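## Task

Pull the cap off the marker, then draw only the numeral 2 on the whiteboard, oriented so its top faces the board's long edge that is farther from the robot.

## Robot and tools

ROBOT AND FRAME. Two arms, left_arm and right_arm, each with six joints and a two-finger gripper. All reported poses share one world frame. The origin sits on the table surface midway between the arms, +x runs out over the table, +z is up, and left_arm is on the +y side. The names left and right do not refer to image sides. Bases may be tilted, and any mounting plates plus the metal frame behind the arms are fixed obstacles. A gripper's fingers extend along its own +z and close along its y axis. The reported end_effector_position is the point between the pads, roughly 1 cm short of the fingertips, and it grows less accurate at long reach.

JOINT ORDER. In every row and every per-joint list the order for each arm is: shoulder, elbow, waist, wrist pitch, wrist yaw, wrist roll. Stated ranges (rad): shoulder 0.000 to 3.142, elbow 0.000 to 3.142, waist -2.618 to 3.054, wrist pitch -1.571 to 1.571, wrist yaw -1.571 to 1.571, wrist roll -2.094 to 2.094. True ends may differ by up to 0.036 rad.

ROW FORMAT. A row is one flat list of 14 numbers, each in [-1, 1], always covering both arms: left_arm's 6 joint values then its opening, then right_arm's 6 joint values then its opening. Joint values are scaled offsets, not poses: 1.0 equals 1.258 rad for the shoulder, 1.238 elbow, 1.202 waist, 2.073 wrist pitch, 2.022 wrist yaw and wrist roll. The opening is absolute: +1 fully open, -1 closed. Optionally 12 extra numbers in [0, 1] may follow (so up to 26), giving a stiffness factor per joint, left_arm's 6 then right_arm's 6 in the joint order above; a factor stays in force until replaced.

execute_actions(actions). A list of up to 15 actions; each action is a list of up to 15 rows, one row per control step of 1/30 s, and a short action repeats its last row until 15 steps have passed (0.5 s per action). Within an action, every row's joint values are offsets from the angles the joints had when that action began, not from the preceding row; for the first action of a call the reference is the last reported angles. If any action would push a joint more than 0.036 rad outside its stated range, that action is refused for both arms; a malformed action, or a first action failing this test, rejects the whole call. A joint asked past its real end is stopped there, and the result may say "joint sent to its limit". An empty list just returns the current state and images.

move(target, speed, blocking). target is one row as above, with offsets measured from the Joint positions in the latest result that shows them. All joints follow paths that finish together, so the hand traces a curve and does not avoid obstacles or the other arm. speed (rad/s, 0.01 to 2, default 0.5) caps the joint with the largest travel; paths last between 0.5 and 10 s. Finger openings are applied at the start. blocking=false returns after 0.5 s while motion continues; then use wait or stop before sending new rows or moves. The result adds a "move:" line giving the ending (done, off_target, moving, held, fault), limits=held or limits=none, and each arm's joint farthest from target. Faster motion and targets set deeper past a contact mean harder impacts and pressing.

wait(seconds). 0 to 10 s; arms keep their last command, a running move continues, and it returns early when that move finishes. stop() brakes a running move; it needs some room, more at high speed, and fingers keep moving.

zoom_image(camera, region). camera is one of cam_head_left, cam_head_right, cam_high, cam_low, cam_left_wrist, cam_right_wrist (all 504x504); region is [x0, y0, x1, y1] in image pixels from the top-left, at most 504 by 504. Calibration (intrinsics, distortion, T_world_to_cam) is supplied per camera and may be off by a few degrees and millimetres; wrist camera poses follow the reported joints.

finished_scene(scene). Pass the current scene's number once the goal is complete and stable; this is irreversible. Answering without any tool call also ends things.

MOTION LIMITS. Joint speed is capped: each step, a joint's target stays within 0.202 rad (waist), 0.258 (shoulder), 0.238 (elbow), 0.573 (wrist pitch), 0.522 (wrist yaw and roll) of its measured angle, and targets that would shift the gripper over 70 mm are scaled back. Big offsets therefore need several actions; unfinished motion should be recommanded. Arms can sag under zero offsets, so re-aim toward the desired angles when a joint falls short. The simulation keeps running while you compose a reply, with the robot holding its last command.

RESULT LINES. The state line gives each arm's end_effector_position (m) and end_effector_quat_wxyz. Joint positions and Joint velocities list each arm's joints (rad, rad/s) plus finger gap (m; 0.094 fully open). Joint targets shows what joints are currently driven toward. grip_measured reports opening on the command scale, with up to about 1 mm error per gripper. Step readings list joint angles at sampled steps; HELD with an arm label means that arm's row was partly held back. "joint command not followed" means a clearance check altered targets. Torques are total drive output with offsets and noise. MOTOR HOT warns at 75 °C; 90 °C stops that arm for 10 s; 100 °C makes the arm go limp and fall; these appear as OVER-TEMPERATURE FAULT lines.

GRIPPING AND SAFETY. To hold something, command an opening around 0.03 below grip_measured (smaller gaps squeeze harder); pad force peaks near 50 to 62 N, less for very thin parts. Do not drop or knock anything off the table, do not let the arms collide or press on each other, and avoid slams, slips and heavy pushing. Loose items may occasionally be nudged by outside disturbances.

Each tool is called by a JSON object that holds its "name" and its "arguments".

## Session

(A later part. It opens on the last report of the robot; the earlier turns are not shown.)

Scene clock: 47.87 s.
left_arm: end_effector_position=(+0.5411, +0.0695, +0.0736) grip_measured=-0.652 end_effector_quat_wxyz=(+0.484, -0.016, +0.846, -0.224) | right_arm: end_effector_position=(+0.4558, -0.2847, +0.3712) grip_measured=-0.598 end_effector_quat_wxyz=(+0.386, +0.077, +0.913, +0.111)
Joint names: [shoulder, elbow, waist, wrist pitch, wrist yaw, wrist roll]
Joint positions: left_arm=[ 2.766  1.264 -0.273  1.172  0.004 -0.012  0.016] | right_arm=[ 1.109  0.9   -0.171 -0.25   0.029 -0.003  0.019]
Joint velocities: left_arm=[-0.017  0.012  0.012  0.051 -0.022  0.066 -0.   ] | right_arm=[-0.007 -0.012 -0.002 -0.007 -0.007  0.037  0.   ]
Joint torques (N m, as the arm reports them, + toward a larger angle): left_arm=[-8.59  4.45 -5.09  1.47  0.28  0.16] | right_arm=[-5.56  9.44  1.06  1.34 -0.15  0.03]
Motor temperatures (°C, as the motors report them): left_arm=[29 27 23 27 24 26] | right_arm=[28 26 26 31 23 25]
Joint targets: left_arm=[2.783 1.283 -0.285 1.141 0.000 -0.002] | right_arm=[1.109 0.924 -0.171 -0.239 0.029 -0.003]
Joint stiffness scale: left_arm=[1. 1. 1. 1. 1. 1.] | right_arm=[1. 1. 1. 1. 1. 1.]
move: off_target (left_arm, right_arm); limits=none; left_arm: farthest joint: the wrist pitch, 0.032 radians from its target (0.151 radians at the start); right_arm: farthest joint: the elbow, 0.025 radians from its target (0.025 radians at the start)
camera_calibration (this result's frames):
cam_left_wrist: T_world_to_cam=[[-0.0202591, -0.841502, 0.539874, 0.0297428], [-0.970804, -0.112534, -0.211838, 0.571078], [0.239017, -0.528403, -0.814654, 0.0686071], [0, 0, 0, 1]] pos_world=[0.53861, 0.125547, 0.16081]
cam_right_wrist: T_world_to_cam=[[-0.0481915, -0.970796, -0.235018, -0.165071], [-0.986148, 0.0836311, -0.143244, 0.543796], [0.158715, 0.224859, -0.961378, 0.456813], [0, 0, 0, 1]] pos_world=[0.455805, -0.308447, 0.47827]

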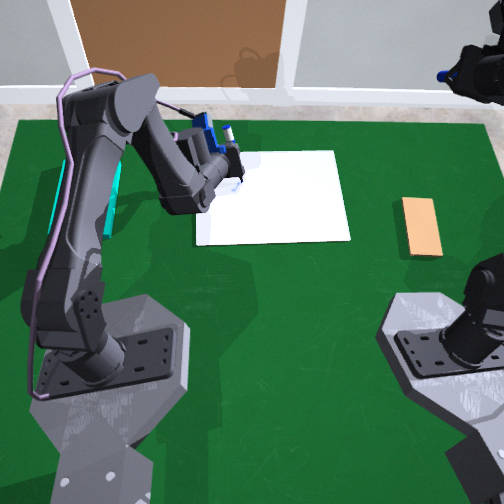

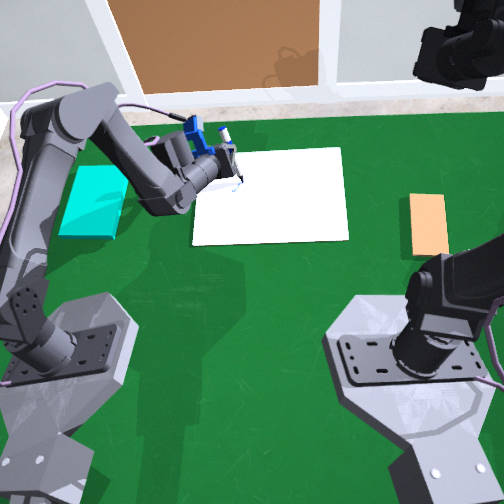

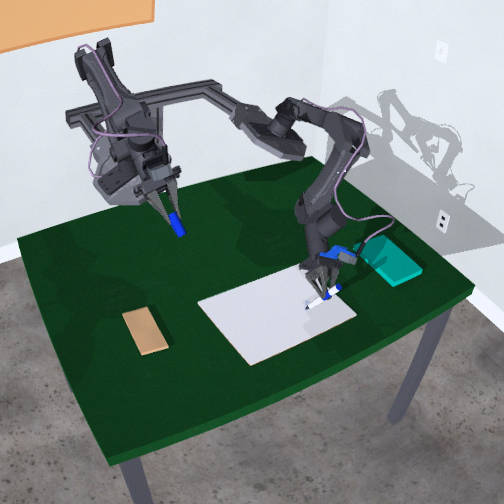

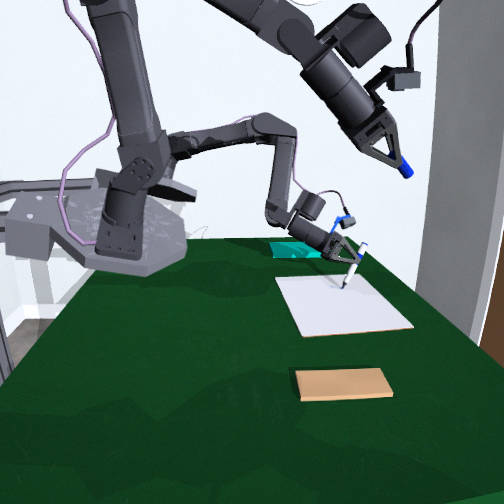

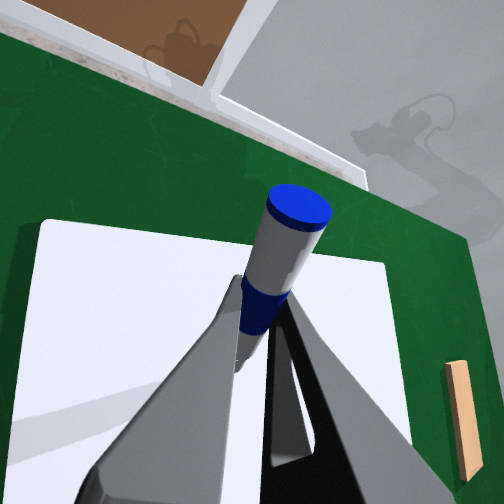

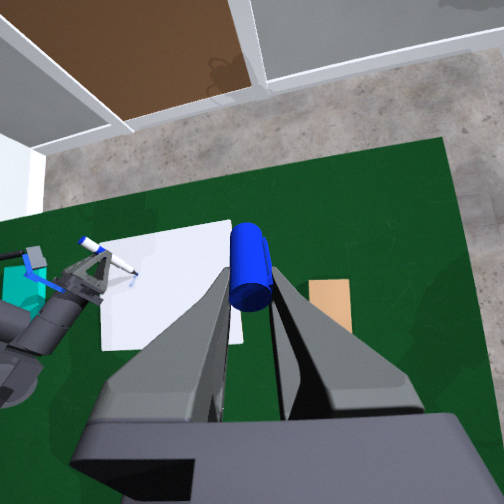

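{"name": "move", "arguments": {"target": [0.043,0.054,-0.045,-0.022,-0.002,0.005,-0.69,0,0.02,0,0.004,0,0,-0.66], "speed": 0.15}}

{"name": "zoom_image", "arguments": {"camera": "cam_head_right", "region": [200,140,290,230]}}

Scene clock: 49.03 s.
left_arm: end_effector_position=(+0.5387, +0.0419, +0.0740) grip_measured=-0.652 end_effector_quat_wxyz=(+0.484, +0.001, +0.843, -0.236) | right_arm: end_effector_position=(+0.4553, -0.2846, +0.3706) grip_measured=-0.598 end_effector_quat_wxyz=(+0.384, +0.076, +0.913, +0.111)
Joint names: [shoulder, elbow, waist, wrist pitch, wrist yaw, wrist roll]
Joint positions: left_arm=[ 2.803  1.312 -0.318  1.156 -0.    -0.011  0.016] | right_arm=[ 1.109  0.9   -0.171 -0.253  0.029 -0.003  0.019]
Joint velocities: left_arm=[ 0.007 -0.012  0.012  0.007 -0.007 -0.051 -0.001] | right_arm=[ 0.007 -0.007  0.007 -0.022  0.022  0.037 -0.   ]
Joint torques (N m, as the arm reports them, + toward a larger angle): left_arm=[-8.72  4.65 -5.03  1.49  0.32  0.13] | right_arm=[-5.54  9.44  1.06  1.34 -0.14  0.01]
Motor temperatures (°C, as the motors report them): left_arm=[30 27 23 27 24 26] | right_arm=[28 26 26 31 23 25]
Joint targets: left_arm=[2.820 1.331 -0.327 1.127 -0.001 -0.002] | right_arm=[1.109 0.924 -0.171 -0.242 0.029 -0.003]
Joint stiffness scale: left_arm=[1. 1. 1. 1. 1. 1.] | right_arm=[1. 1. 1. 1. 1. 1.]
move: off_target (left_arm, right_arm); limits=none; left_arm: farthest joint: the wrist pitch, 0.030 radians from its target (0.046 radians at the start); right_arm: farthest joint: the elbow, 0.025 radians from its target (0.025 radians at the start)
camera_calibration (this result's frames):
cam_left_wrist: T_world_to_cam=[[-0.0594129, -0.836258, 0.545108, 0.0267418], [-0.972463, -0.0747916, -0.220731, 0.565678], [0.225357, -0.543211, -0.808786, 0.0623829], [0, 0, 0, 1]] pos_world=[0.537631, 0.0985581, 0.16074]
cam_right_wrist: T_world_to_cam=[[-0.0480393, -0.970812, -0.234981, -0.165138], [-0.986634, 0.0827933, -0.14035, 0.5421], [0.155708, 0.225098, -0.961814, 0.457956], [0, 0, 0, 1]] pos_world=[0.455614, -0.308285, 0.477748]

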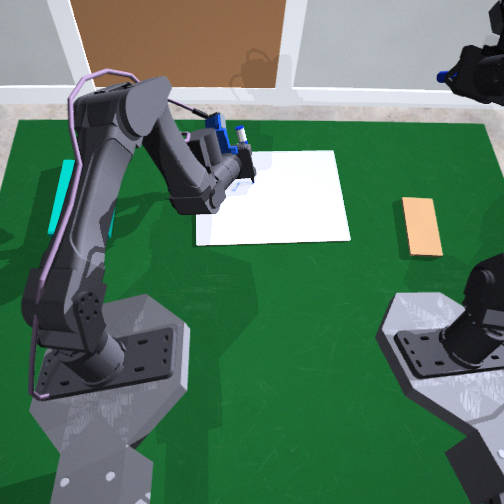

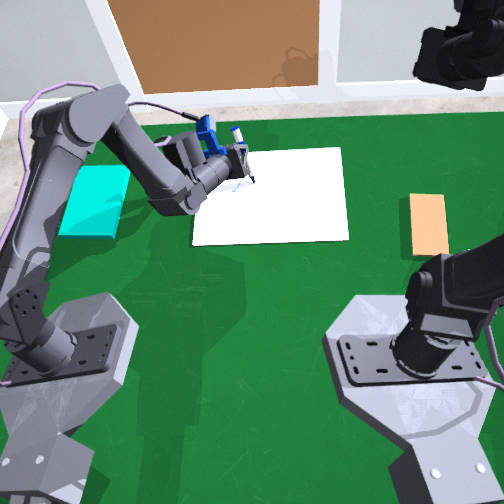

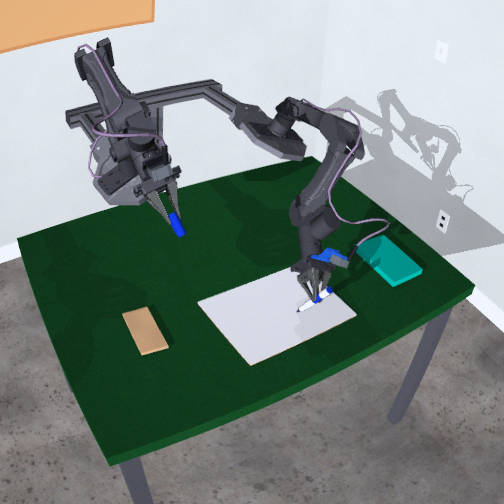

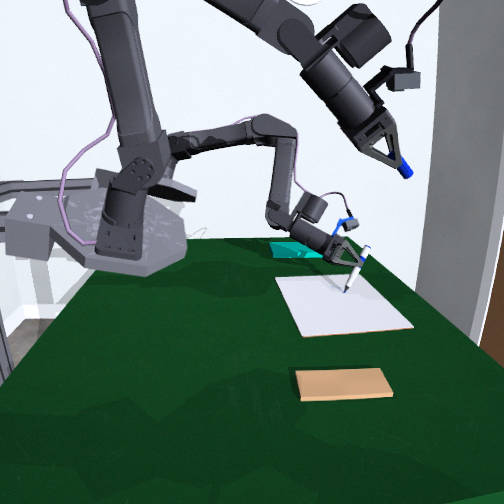

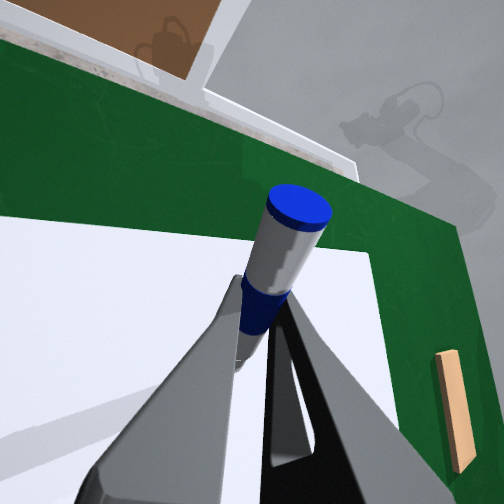

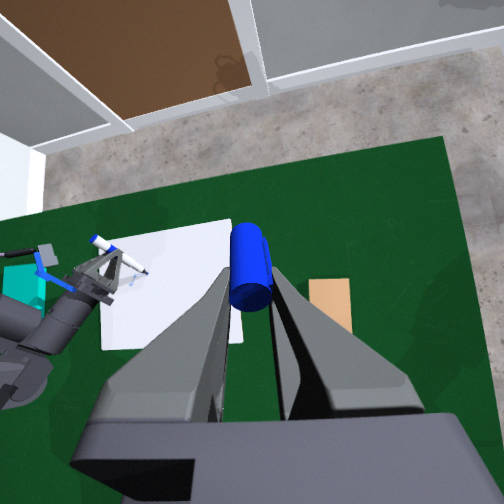

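Region (200, 140, 290, 230) of cam_head_right's 504x504 image, scaled by 5.600, with more detail than that image has.

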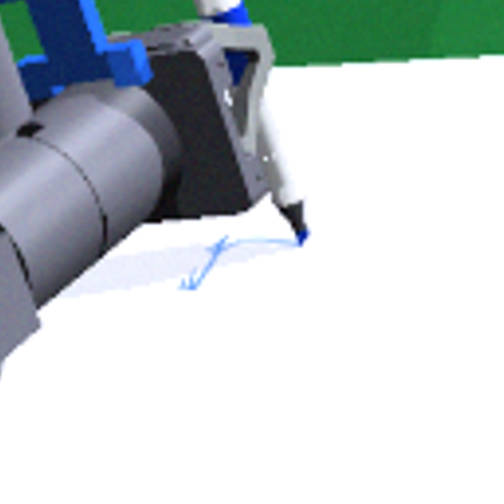

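{"name": "execute_actions", "arguments": {"actions": []}}

Scene clock: 49.63 s.
left_arm: end_effector_position=(+0.5387, +0.0419, +0.0740) grip_measured=-0.652 end_effector_quat_wxyz=(+0.484, +0.001, +0.843, -0.236) | right_arm: end_effector_position=(+0.4553, -0.2846, +0.3706) grip_measured=-0.598 end_effector_quat_wxyz=(+0.384, +0.076, +0.913, +0.111)
Joint names: [shoulder, elbow, waist, wrist pitch, wrist yaw, wrist roll]
Joint positions: left_arm=[ 2.803  1.312 -0.318  1.156 -0.    -0.011  0.016] | right_arm=[ 1.109  0.9   -0.171 -0.253  0.029 -0.003  0.019]
Joint velocities: left_arm=[ 0.007  0.007  0.002  0.037  0.022 -0.007  0.001] | right_arm=[ 0.002 -0.007 -0.007 -0.007  0.037 -0.081 -0.   ]
Joint torques (N m, as the arm reports them, + toward a larger angle): left_arm=[-8.77  4.66 -5.17  1.5   0.3   0.13] | right_arm=[-5.53  9.41  1.08  1.32 -0.15  0.03]
Motor temperatures (°C, as the motors report them): left_arm=[30 27 23 27 24 26] | right_arm=[28 27 26 31 23 25]
Joint targets: left_arm=[2.820 1.331 -0.327 1.127 -0.001 -0.002] | right_arm=[1.109 0.924 -0.171 -0.242 0.029 -0.003]
Joint stiffness scale: left_arm=[1. 1. 1. 1. 1. 1.] | right_arm=[1. 1. 1. 1. 1. 1.]
camera_calibration (this result's frames):
cam_left_wrist: T_world_to_cam=[[-0.0594129, -0.836258, 0.545108, 0.0267418], [-0.972463, -0.0747916, -0.220731, 0.565678], [0.225357, -0.543211, -0.808786, 0.0623829], [0, 0, 0, 1]] pos_world=[0.537631, 0.0985581, 0.16074]
cam_right_wrist: T_world_to_cam=[[-0.0480393, -0.970812, -0.234981, -0.165138], [-0.986634, 0.0827933, -0.14035, 0.5421], [0.155708, 0.225098, -0.961814, 0.457956], [0, 0, 0, 1]] pos_world=[0.455614, -0.308285, 0.477748]

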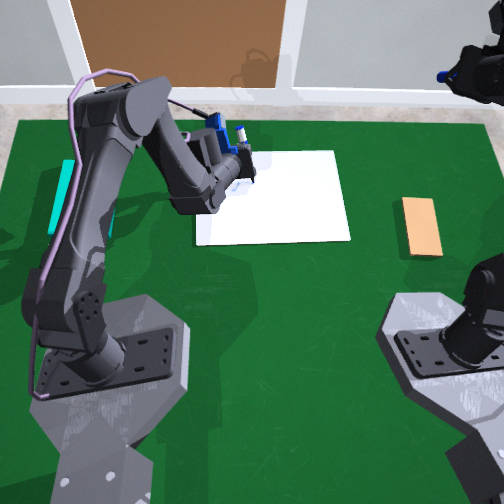

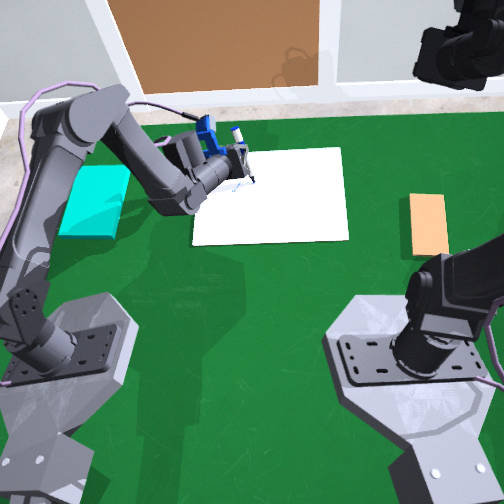

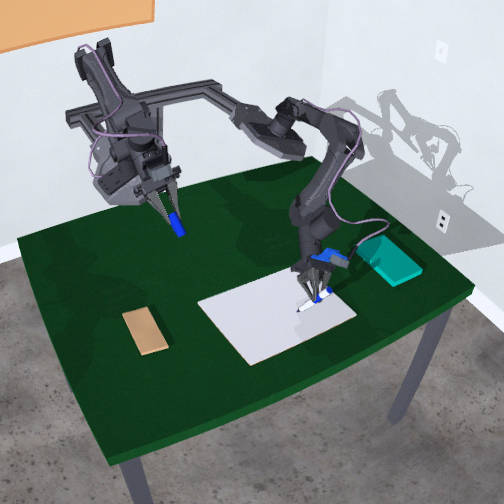

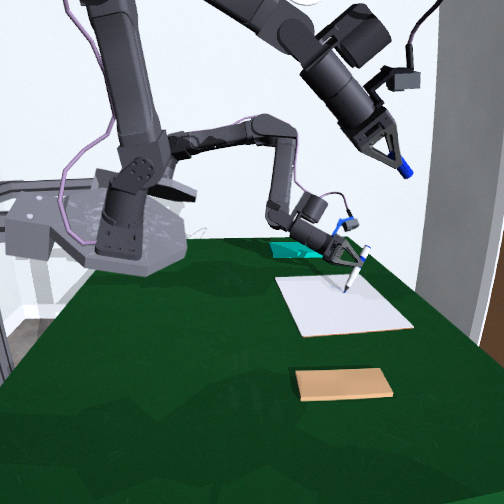

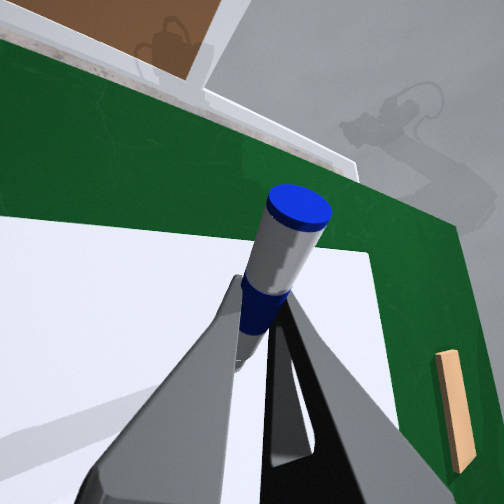

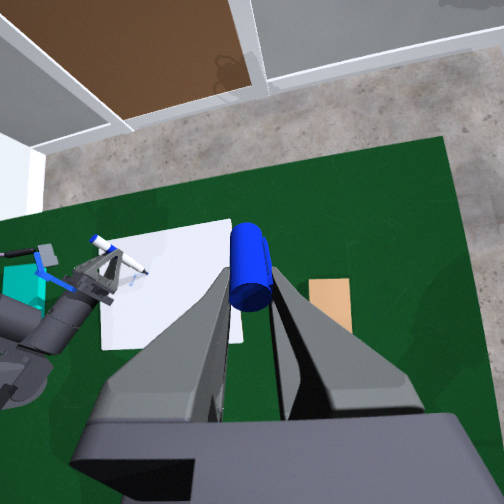

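{"name": "move", "arguments": {"target": [0.0334,-0.0533,-0.0395,0.028,0,0.005,-0.69,0,0.02,0,0.004,0,0,-0.66], "speed": 0.15}}

Scene clock: 50.73 s.
left_arm: end_effector_position=(+0.5168, +0.0234, +0.0742) grip_measured=-0.652 end_effector_quat_wxyz=(+0.485, +0.015, +0.839, -0.248) | right_arm: end_effector_position=(+0.4548, -0.2844, +0.3702) grip_measured=-0.598 end_effector_quat_wxyz=(+0.383, +0.076, +0.914, +0.111)
Joint names: [shoulder, elbow, waist, wrist pitch, wrist yaw, wrist roll]
Joint positions: left_arm=[ 2.827  1.267 -0.357  1.225 -0.002 -0.011  0.016] | right_arm=[ 1.109  0.9   -0.171 -0.256  0.029 -0.003  0.019]
Joint velocities: left_arm=[ 0.007 -0.012  0.002  0.022  0.007  0.022 -0.001] | right_arm=[-0.017 -0.022 -0.037 -0.037  0.007 -0.051  0.001]
Joint torques (N m, as the arm reports them, + toward a larger angle): left_arm=[-8.44  1.67 -5.05  1.73  0.34  0.13] | right_arm=[-5.51  9.47  1.06  1.33 -0.14  0.02]
Motor temperatures (°C, as the motors report them): left_arm=[30 27 23 27 24 26] | right_arm=[28 27 26 31 23 25]
Joint targets: left_arm=[2.845 1.246 -0.365 1.215 -0.000 -0.001] | right_arm=[1.109 0.924 -0.171 -0.245 0.029 -0.003]
Joint stiffness scale: left_arm=[1. 1. 1. 1. 1. 1.] | right_arm=[1. 1. 1. 1. 1. 1.]
move: off_target (left_arm, right_arm); limits=none; left_arm: farthest joint: the elbow, 0.021 radians from its target (0.066 radians at the start); right_arm: farthest joint: the elbow, 0.025 radians from its target (0.025 radians at the start)
camera_calibration (this result's frames):
cam_left_wrist: T_world_to_cam=[[-0.0947287, -0.829465, 0.550467, 0.027498], [-0.971731, -0.0430735, -0.232128, 0.542713], [0.216253, -0.556895, -0.801937, 0.062029], [0, 0, 0, 1]] pos_world=[0.516562, 0.0807288, 0.160586]
cam_right_wrist: T_world_to_cam=[[-0.0479059, -0.970826, -0.23495, -0.165196], [-0.987053, 0.0820597, -0.137817, 0.540613], [0.153076, 0.225306, -0.962188, 0.458953], [0, 0, 0, 1]] pos_world=[0.455445, -0.308144, 0.477292]

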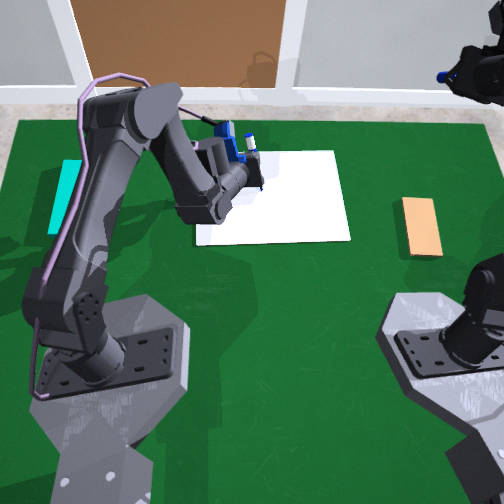

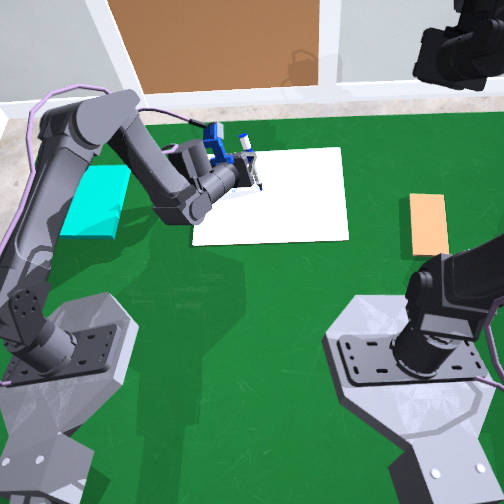

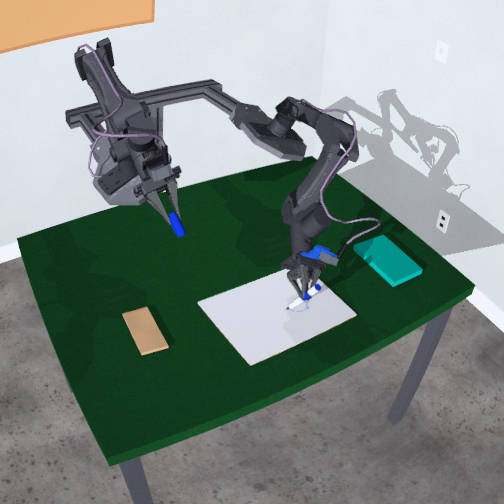

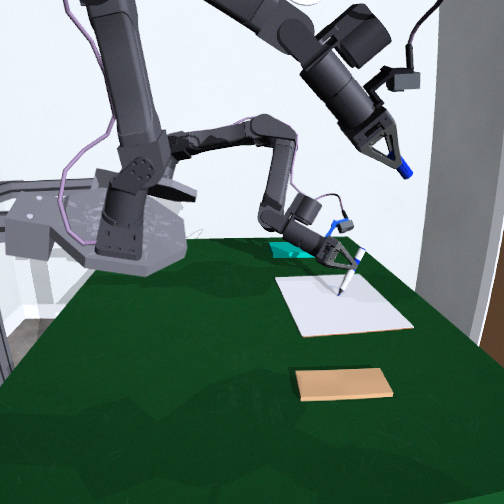

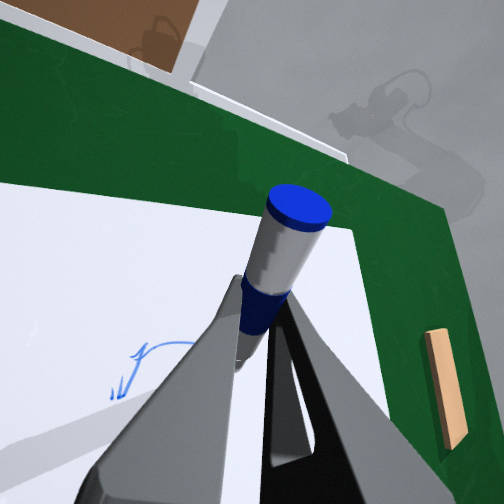

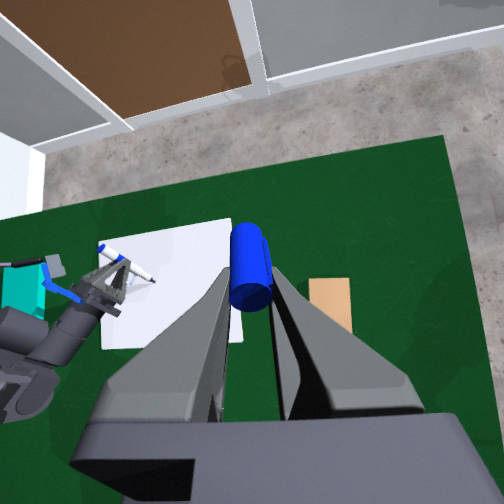

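{"name": "move", "arguments": {"target": [-0.0151,-0.1107,0.0183,0.0386,0,0.005,-0.69,0,0.02,0,0.004,0,0,-0.66], "speed": 0.15}}

Scene clock: 52.23 s.
left_arm: end_effector_position=(+0.4957, +0.0391, +0.0737) grip_measured=-0.652 end_effector_quat_wxyz=(+0.487, +0.009, +0.839, -0.244) | right_arm: end_effector_position=(+0.4542, -0.2842, +0.3696) grip_measured=-0.598 end_effector_quat_wxyz=(+0.381, +0.076, +0.915, +0.111)
Joint names: [shoulder, elbow, waist, wrist pitch, wrist yaw, wrist roll]
Joint positions: left_arm=[ 2.814  1.155 -0.34   1.33   0.001 -0.011  0.016] | right_arm=[ 1.109  0.9   -0.171 -0.26   0.029 -0.003  0.019]
Joint velocities: left_arm=[-0.012  0.007 -0.002  0.095 -0.007  0.022 -0.001] | right_arm=[ 0.007 -0.012 -0.007 -0.007  0.007  0.037 -0.   ]
Joint torques (N m, as the arm reports them, + toward a larger angle): left_arm=[-9.67  0.81 -3.71  1.56  0.28  0.16] | right_arm=[-5.56  9.43  1.09  1.34 -0.18  0.  ]
Motor temperatures (°C, as the motors report them): left_arm=[30 27 23 27 24 26] | right_arm=[28 27 26 31 23 25]
Joint targets: left_arm=[2.807 1.130 -0.334 1.305 -0.002 -0.000] | right_arm=[1.109 0.924 -0.171 -0.248 0.029 -0.003]
Joint stiffness scale: left_arm=[1. 1. 1. 1. 1. 1.] | right_arm=[1. 1. 1. 1. 1. 1.]
move: off_target (left_arm, right_arm); limits=none; left_arm: farthest joint: the elbow, 0.026 radians from its target (0.137 radians at the start); right_arm: farthest joint: the elbow, 0.025 radians from its target (0.025 radians at the start)
camera_calibration (this result's frames):
cam_left_wrist: T_world_to_cam=[[-0.0831023, -0.830896, 0.550186, 0.0331749], [-0.970696, -0.057429, -0.233348, 0.522963], [0.225484, -0.553455, -0.801775, 0.0701664], [0, 0, 0, 1]] pos_world=[0.494574, 0.0964321, 0.160038]
cam_right_wrist: T_world_to_cam=[[-0.0477344, -0.970844, -0.23491, -0.165271], [-0.98758, 0.0811156, -0.134558, 0.538697], [0.14969, 0.22557, -0.962658, 0.460229], [0, 0, 0, 1]] pos_world=[0.455226, -0.307963, 0.476705]

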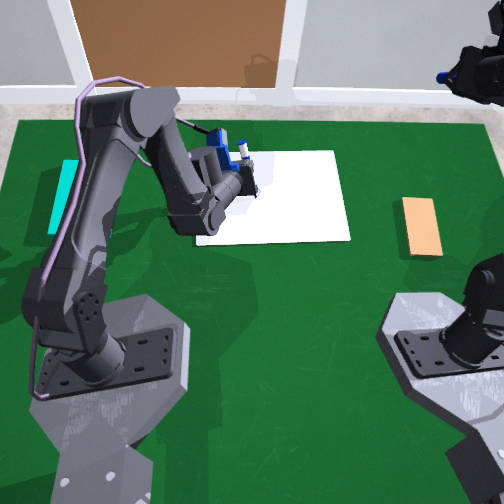

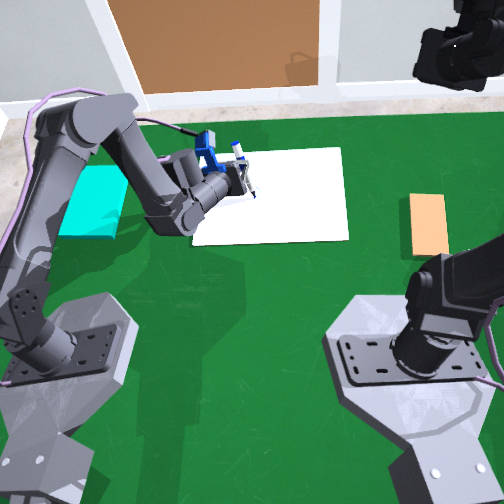

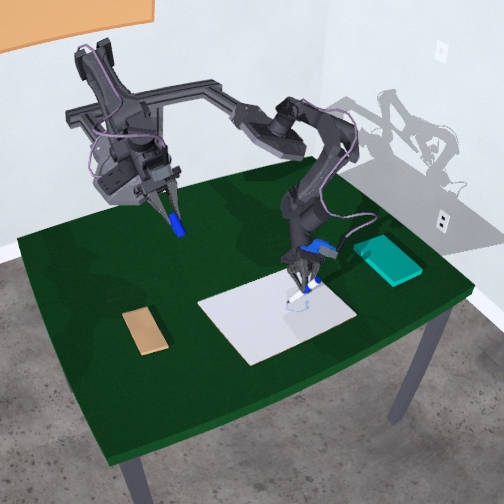

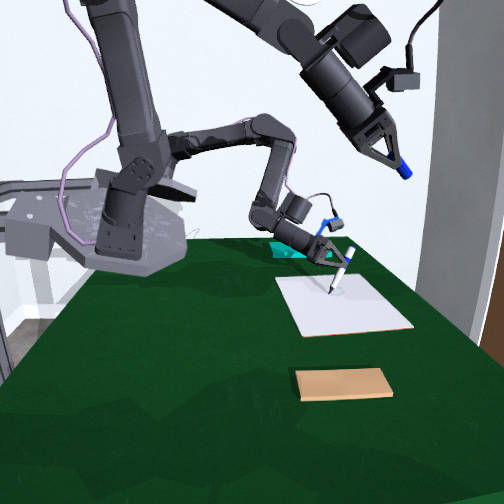

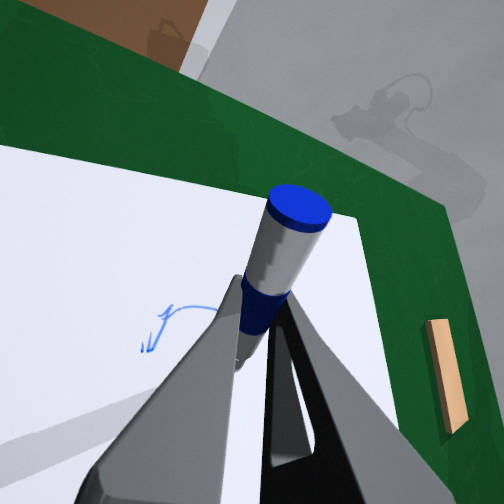

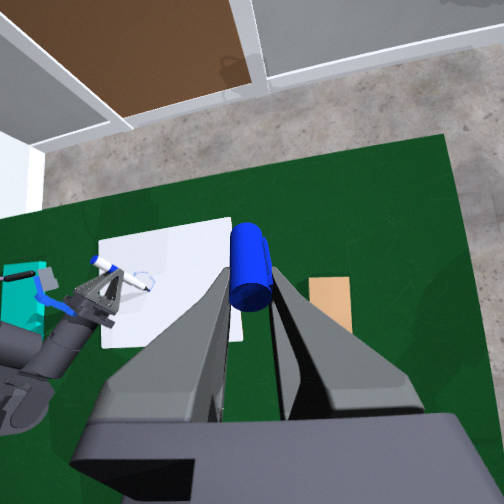

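{"name": "move", "arguments": {"target": [-0.0215,-0.1074,0.0333,0.0265,0,0.005,-0.69,0,0.02,0,0.004,0,0,-0.66], "speed": 0.15}}

Scene clock: 53.73 s.
left_arm: end_effector_position=(+0.4782, +0.0616, +0.0728) grip_measured=-0.652 end_effector_quat_wxyz=(+0.485, -0.002, +0.842, -0.237) | right_arm: end_effector_position=(+0.4536, -0.2840, +0.3690) grip_measured=-0.598 end_effector_quat_wxyz=(+0.380, +0.076, +0.915, +0.111)
Joint names: [shoulder, elbow, waist, wrist pitch, wrist yaw, wrist roll]
Joint positions: left_arm=[ 2.792  1.049 -0.307  1.414  0.009 -0.011  0.016] | right_arm=[ 1.109  0.9   -0.171 -0.263  0.029 -0.003  0.019]
Joint velocities: left_arm=[-0.022 -0.007 -0.002  0.022 -0.051  0.037 -0.001] | right_arm=[ 0.002 -0.002 -0.007 -0.022  0.11   0.007 -0.   ]
Joint torques (N m, as the arm reports them, + toward a larger angle): left_arm=[-9.11  0.29 -3.39  1.52  0.23  0.14] | right_arm=[-5.51  9.39  1.04  1.32 -0.15  0.01]
Motor temperatures (°C, as the motors report them): left_arm=[30 27 23 27 24 26] | right_arm=[28 27 26 31 23 25]
Joint targets: left_arm=[2.787 1.023 -0.300 1.385 0.001 -0.001] | right_arm=[1.109 0.924 -0.171 -0.251 0.029 -0.003]
Joint stiffness scale: left_arm=[1. 1. 1. 1. 1. 1.] | right_arm=[1. 1. 1. 1. 1. 1.]
move: off_target (left_arm, right_arm); limits=none; left_arm: farthest joint: the wrist pitch, 0.029 radians from its target (0.055 radians at the start); right_arm: farthest joint: the elbow, 0.025 radians from its target (0.025 radians at the start)
camera_calibration (this result's frames):
cam_left_wrist: T_world_to_cam=[[-0.0575722, -0.834403, 0.54814, 0.0390323], [-0.971618, -0.0793543, -0.222847, 0.508103], [0.229442, -0.545413, -0.806152, 0.0837822], [0, 0, 0, 1]] pos_world=[0.476707, 0.118585, 0.159376]
cam_right_wrist: T_world_to_cam=[[-0.0475627, -0.970862, -0.234871, -0.165345], [-0.988096, 0.0801706, -0.131298, 0.536777], [0.146302, 0.225831, -0.963118, 0.461498], [0, 0, 0, 1]] pos_world=[0.455005, -0.307782, 0.47612]

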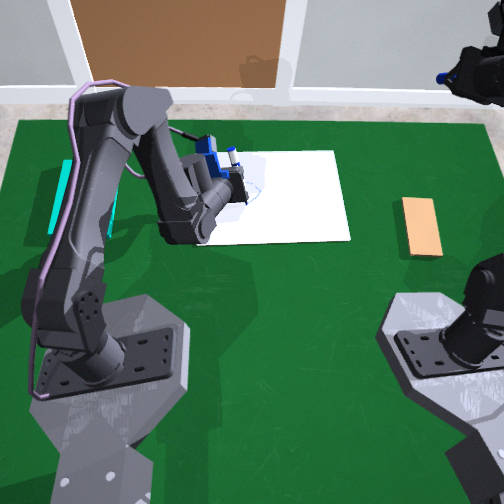

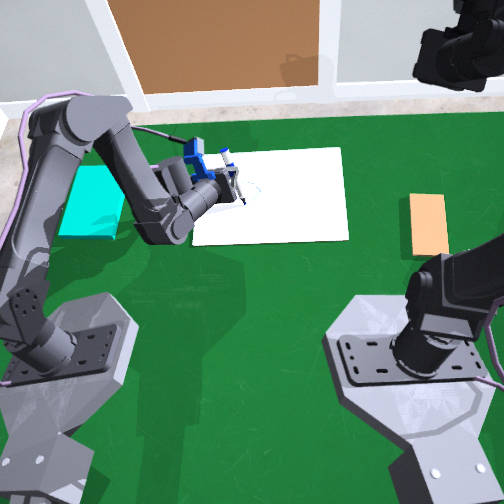

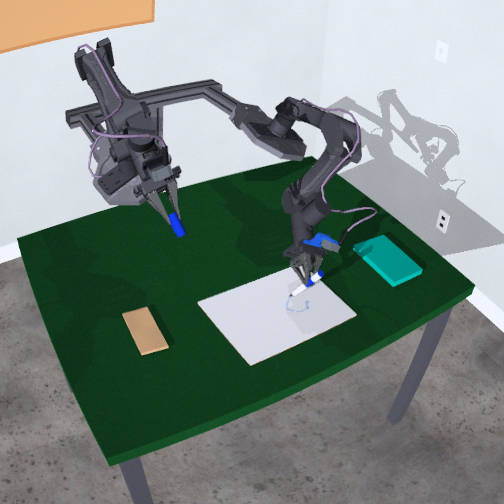

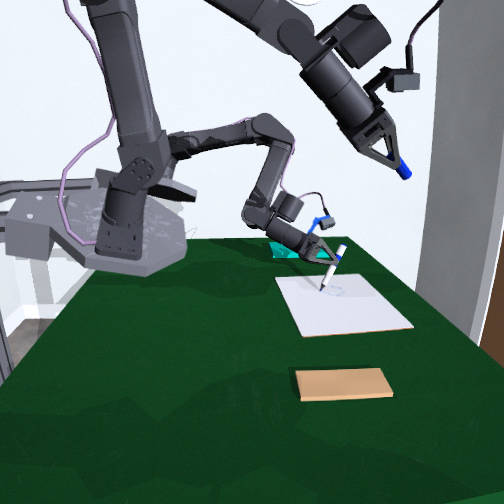

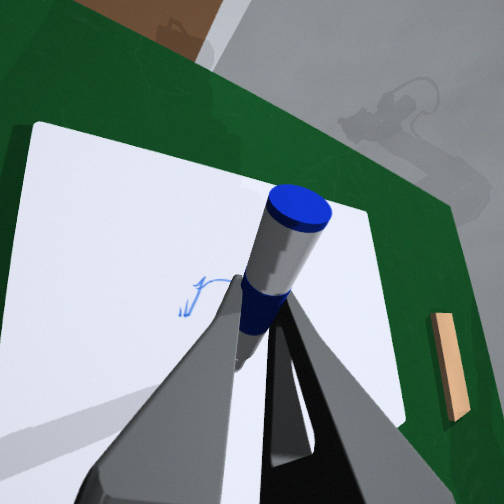

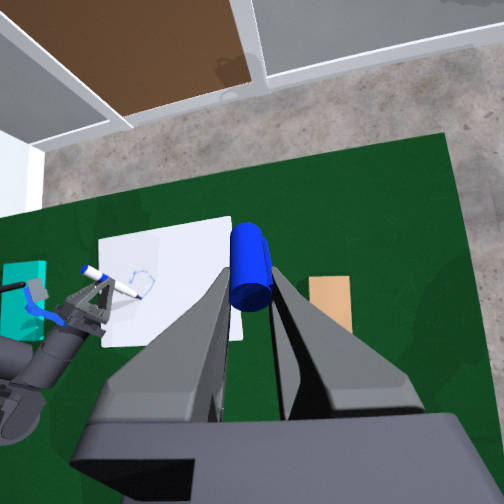

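{"name": "move", "arguments": {"target": [-0.0215,-0.109,0.035,0.023,0,0.005,-0.69,0,0.02,0,0.004,0,0,-0.66], "speed": 0.15}}

Scene clock: 55.13 s.
left_arm: end_effector_position=(+0.4584, +0.0840, +0.0719) grip_measured=-0.652 end_effector_quat_wxyz=(+0.479, -0.012, +0.847, -0.229) | right_arm: end_effector_position=(+0.4530, -0.2838, +0.3684) grip_measured=-0.598 end_effector_quat_wxyz=(+0.378, +0.076, +0.916, +0.112)
Joint names: [shoulder, elbow, waist, wrist pitch, wrist yaw, wrist roll]
Joint positions: left_arm=[ 2.771  0.94  -0.273  1.49   0.016 -0.012  0.016] | right_arm=[ 1.109  0.9   -0.171 -0.266  0.029 -0.003  0.019]
Joint velocities: left_arm=[ 0.002  0.007 -0.002  0.007 -0.022 -0.037 -0.001] | right_arm=[ 0.002  0.002 -0.002 -0.066 -0.007  0.037 -0.   ]
Joint torques (N m, as the arm reports them, + toward a larger angle): left_arm=[-8.63 -0.22 -3.23  1.5   0.23  0.15] | right_arm=[-5.55  9.43  1.05  1.32 -0.15  0.01]
Motor temperatures (°C, as the motors report them): left_arm=[30 27 23 27 24 26] | right_arm=[28 27 26 31 23 25]
Joint targets: left_arm=[2.765 0.914 -0.266 1.462 0.009 -0.001] | right_arm=[1.109 0.924 -0.171 -0.255 0.029 -0.003]
Joint stiffness scale: left_arm=[1. 1. 1. 1. 1. 1.] | right_arm=[1. 1. 1. 1. 1. 1.]
move: off_target (left_arm, right_arm); limits=none; left_arm: farthest joint: the wrist pitch, 0.028 radians from its target (0.048 radians at the start); right_arm: farthest joint: the elbow, 0.025 radians from its target (0.025 radians at the start)
camera_calibration (this result's frames):
cam_left_wrist: T_world_to_cam=[[-0.0278651, -0.838733, 0.543829, 0.0442157], [-0.974068, -0.0994194, -0.203242, 0.491805], [0.224533, -0.53539, -0.814213, 0.101803], [0, 0, 0, 1]] pos_world=[0.457425, 0.140484, 0.158798]
cam_right_wrist: T_world_to_cam=[[-0.0473908, -0.97088, -0.234833, -0.165419], [-0.9886, 0.0792247, -0.128036, 0.534853], [0.142912, 0.226088, -0.963566, 0.46276], [0, 0, 0, 1]] pos_world=[0.454782, -0.3076, 0.475535]

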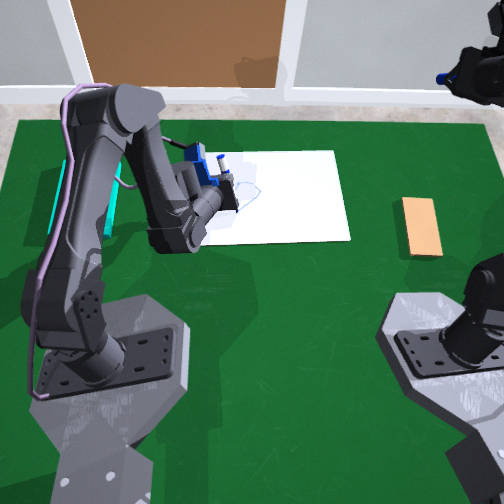

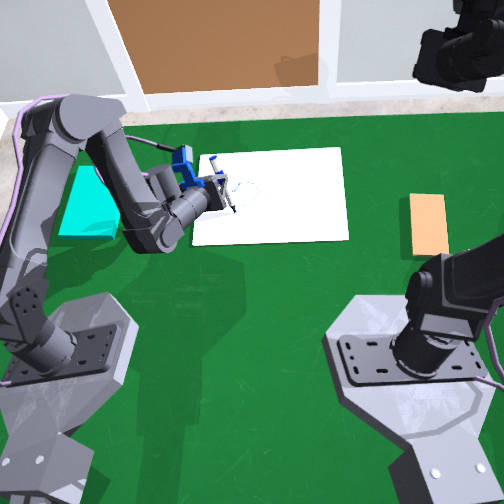

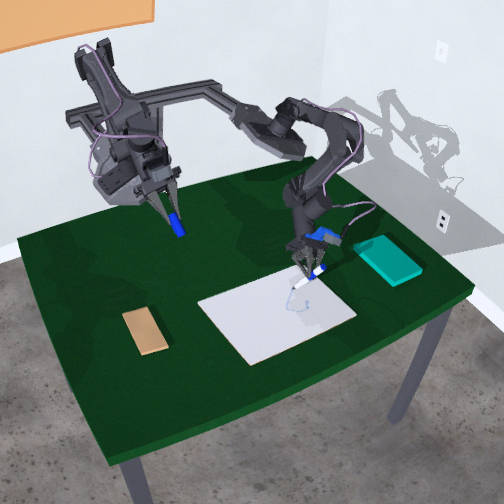

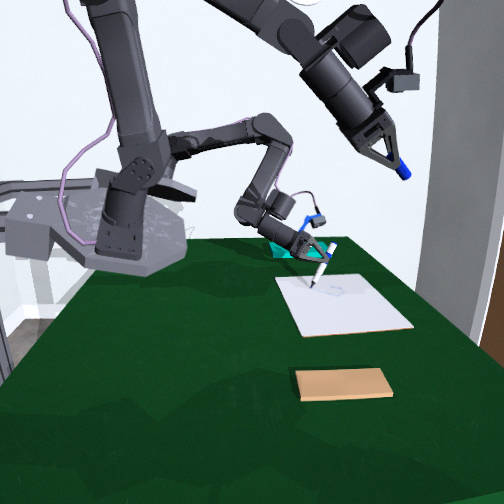

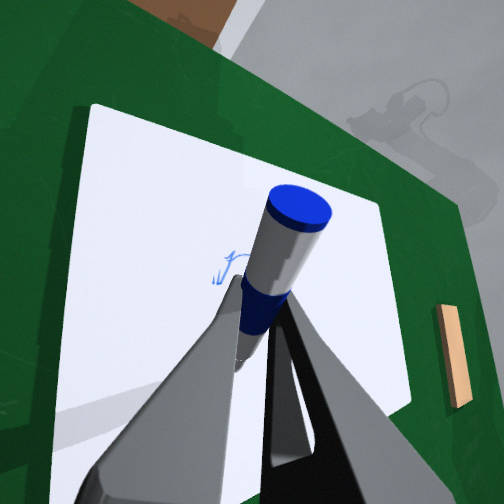

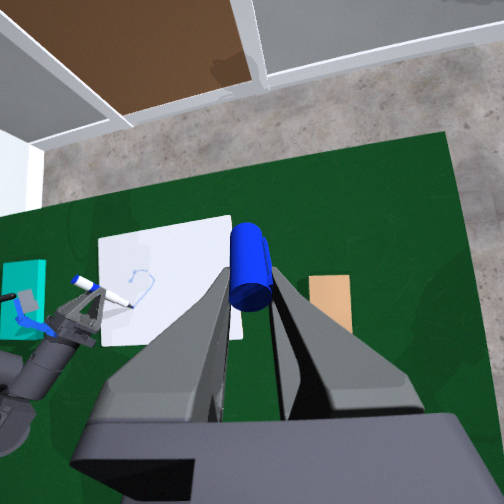

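{"name": "move", "arguments": {"target": [0.043,0.0695,-0.0582,-0.023,-0.004,0.005,-0.69,0,0.02,0,0.004,0,0,-0.66], "speed": 0.12}}

Scene clock: 56.40 s.
left_arm: end_effector_position=(+0.4604, +0.0524, +0.0734) grip_measured=-0.652 end_effector_quat_wxyz=(+0.482, +0.009, +0.841, -0.245) | right_arm: end_effector_position=(+0.4525, -0.2837, +0.3679) grip_measured=-0.598 end_effector_quat_wxyz=(+0.377, +0.075, +0.916, +0.112)
Joint names: [shoulder, elbow, waist, wrist pitch, wrist yaw, wrist roll]
Joint positions: left_arm=[ 2.808  1.006 -0.332  1.464  0.009 -0.011  0.016] | right_arm=[ 1.109  0.9   -0.171 -0.269  0.029 -0.003  0.019]
Joint velocities: left_arm=[ 0.022 -0.007  0.002 -0.051 -0.007 -0.037 -0.   ] | right_arm=[-0.007 -0.007 -0.007 -0.051 -0.022 -0.022  0.   ]
Joint torques (N m, as the arm reports them, + toward a larger angle): left_arm=[-7.5   3.16 -4.66  1.59  0.3   0.13] | right_arm=[-5.55  9.36  1.06  1.33 -0.15  0.01]
Motor temperatures (°C, as the motors report them): left_arm=[30 27 23 27 24 26] | right_arm=[28 27 26 31 23 25]
Joint targets: left_arm=[2.825 1.026 -0.343 1.442 0.008 -0.002] | right_arm=[1.109 0.924 -0.171 -0.258 0.029 -0.003]
Joint stiffness scale: left_arm=[1. 1. 1. 1. 1. 1.] | right_arm=[1. 1. 1. 1. 1. 1.]
move: off_target (left_arm, right_arm); limits=none; left_arm: farthest joint: the wrist pitch, 0.021 radians from its target (0.048 radians at the start); right_arm: farthest joint: the elbow, 0.025 radians from its target (0.025 radians at the start)
camera_calibration (this result's frames):
cam_left_wrist: T_world_to_cam=[[-0.0797102, -0.830684, 0.551009, 0.0398494], [-0.973226, -0.0546956, -0.223246, 0.48965], [0.215585, -0.554052, -0.804083, 0.0900397], [0, 0, 0, 1]] pos_world=[0.460305, 0.109771, 0.159754]
cam_right_wrist: T_world_to_cam=[[-0.0472379, -0.970895, -0.234799, -0.165485], [-0.989038, 0.0783832, -0.125136, 0.533138], [0.139898, 0.226314, -0.963956, 0.463877], [0, 0, 0, 1]] pos_world=[0.454582, -0.30744, 0.475016]

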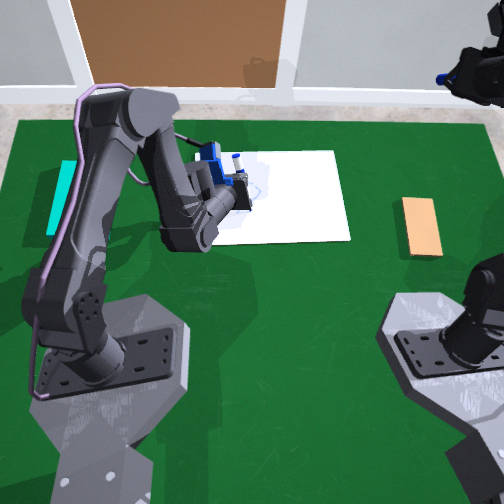

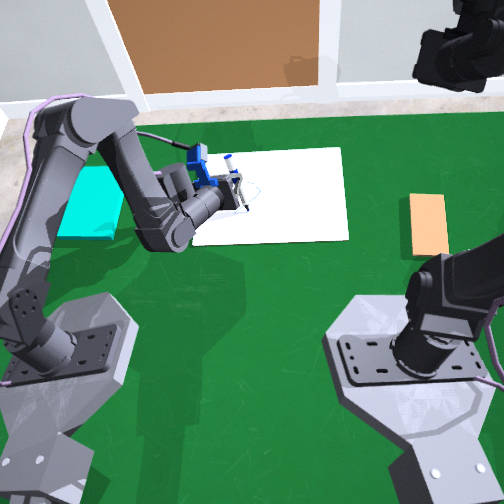

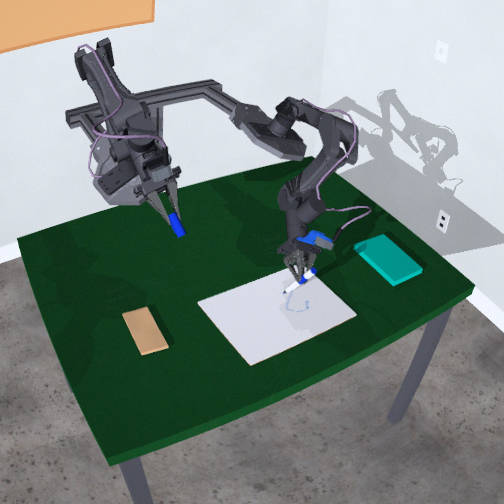

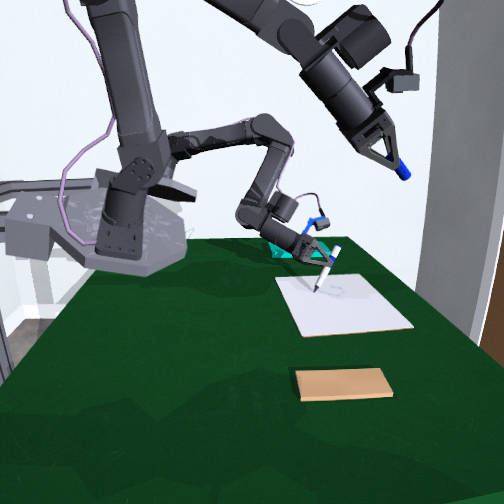

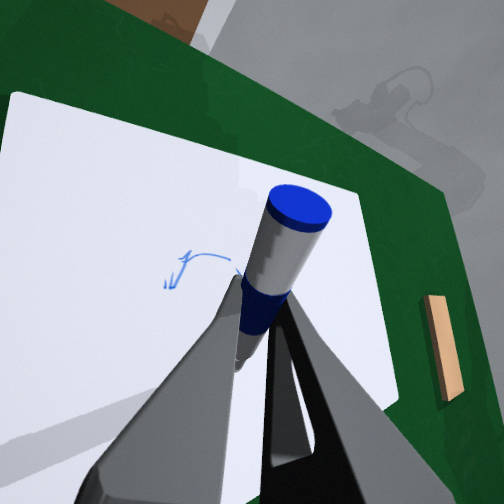

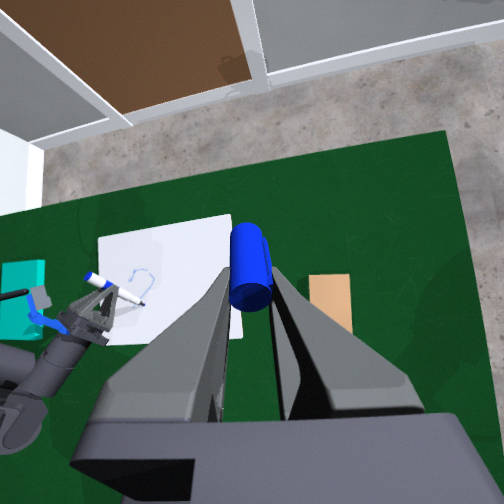

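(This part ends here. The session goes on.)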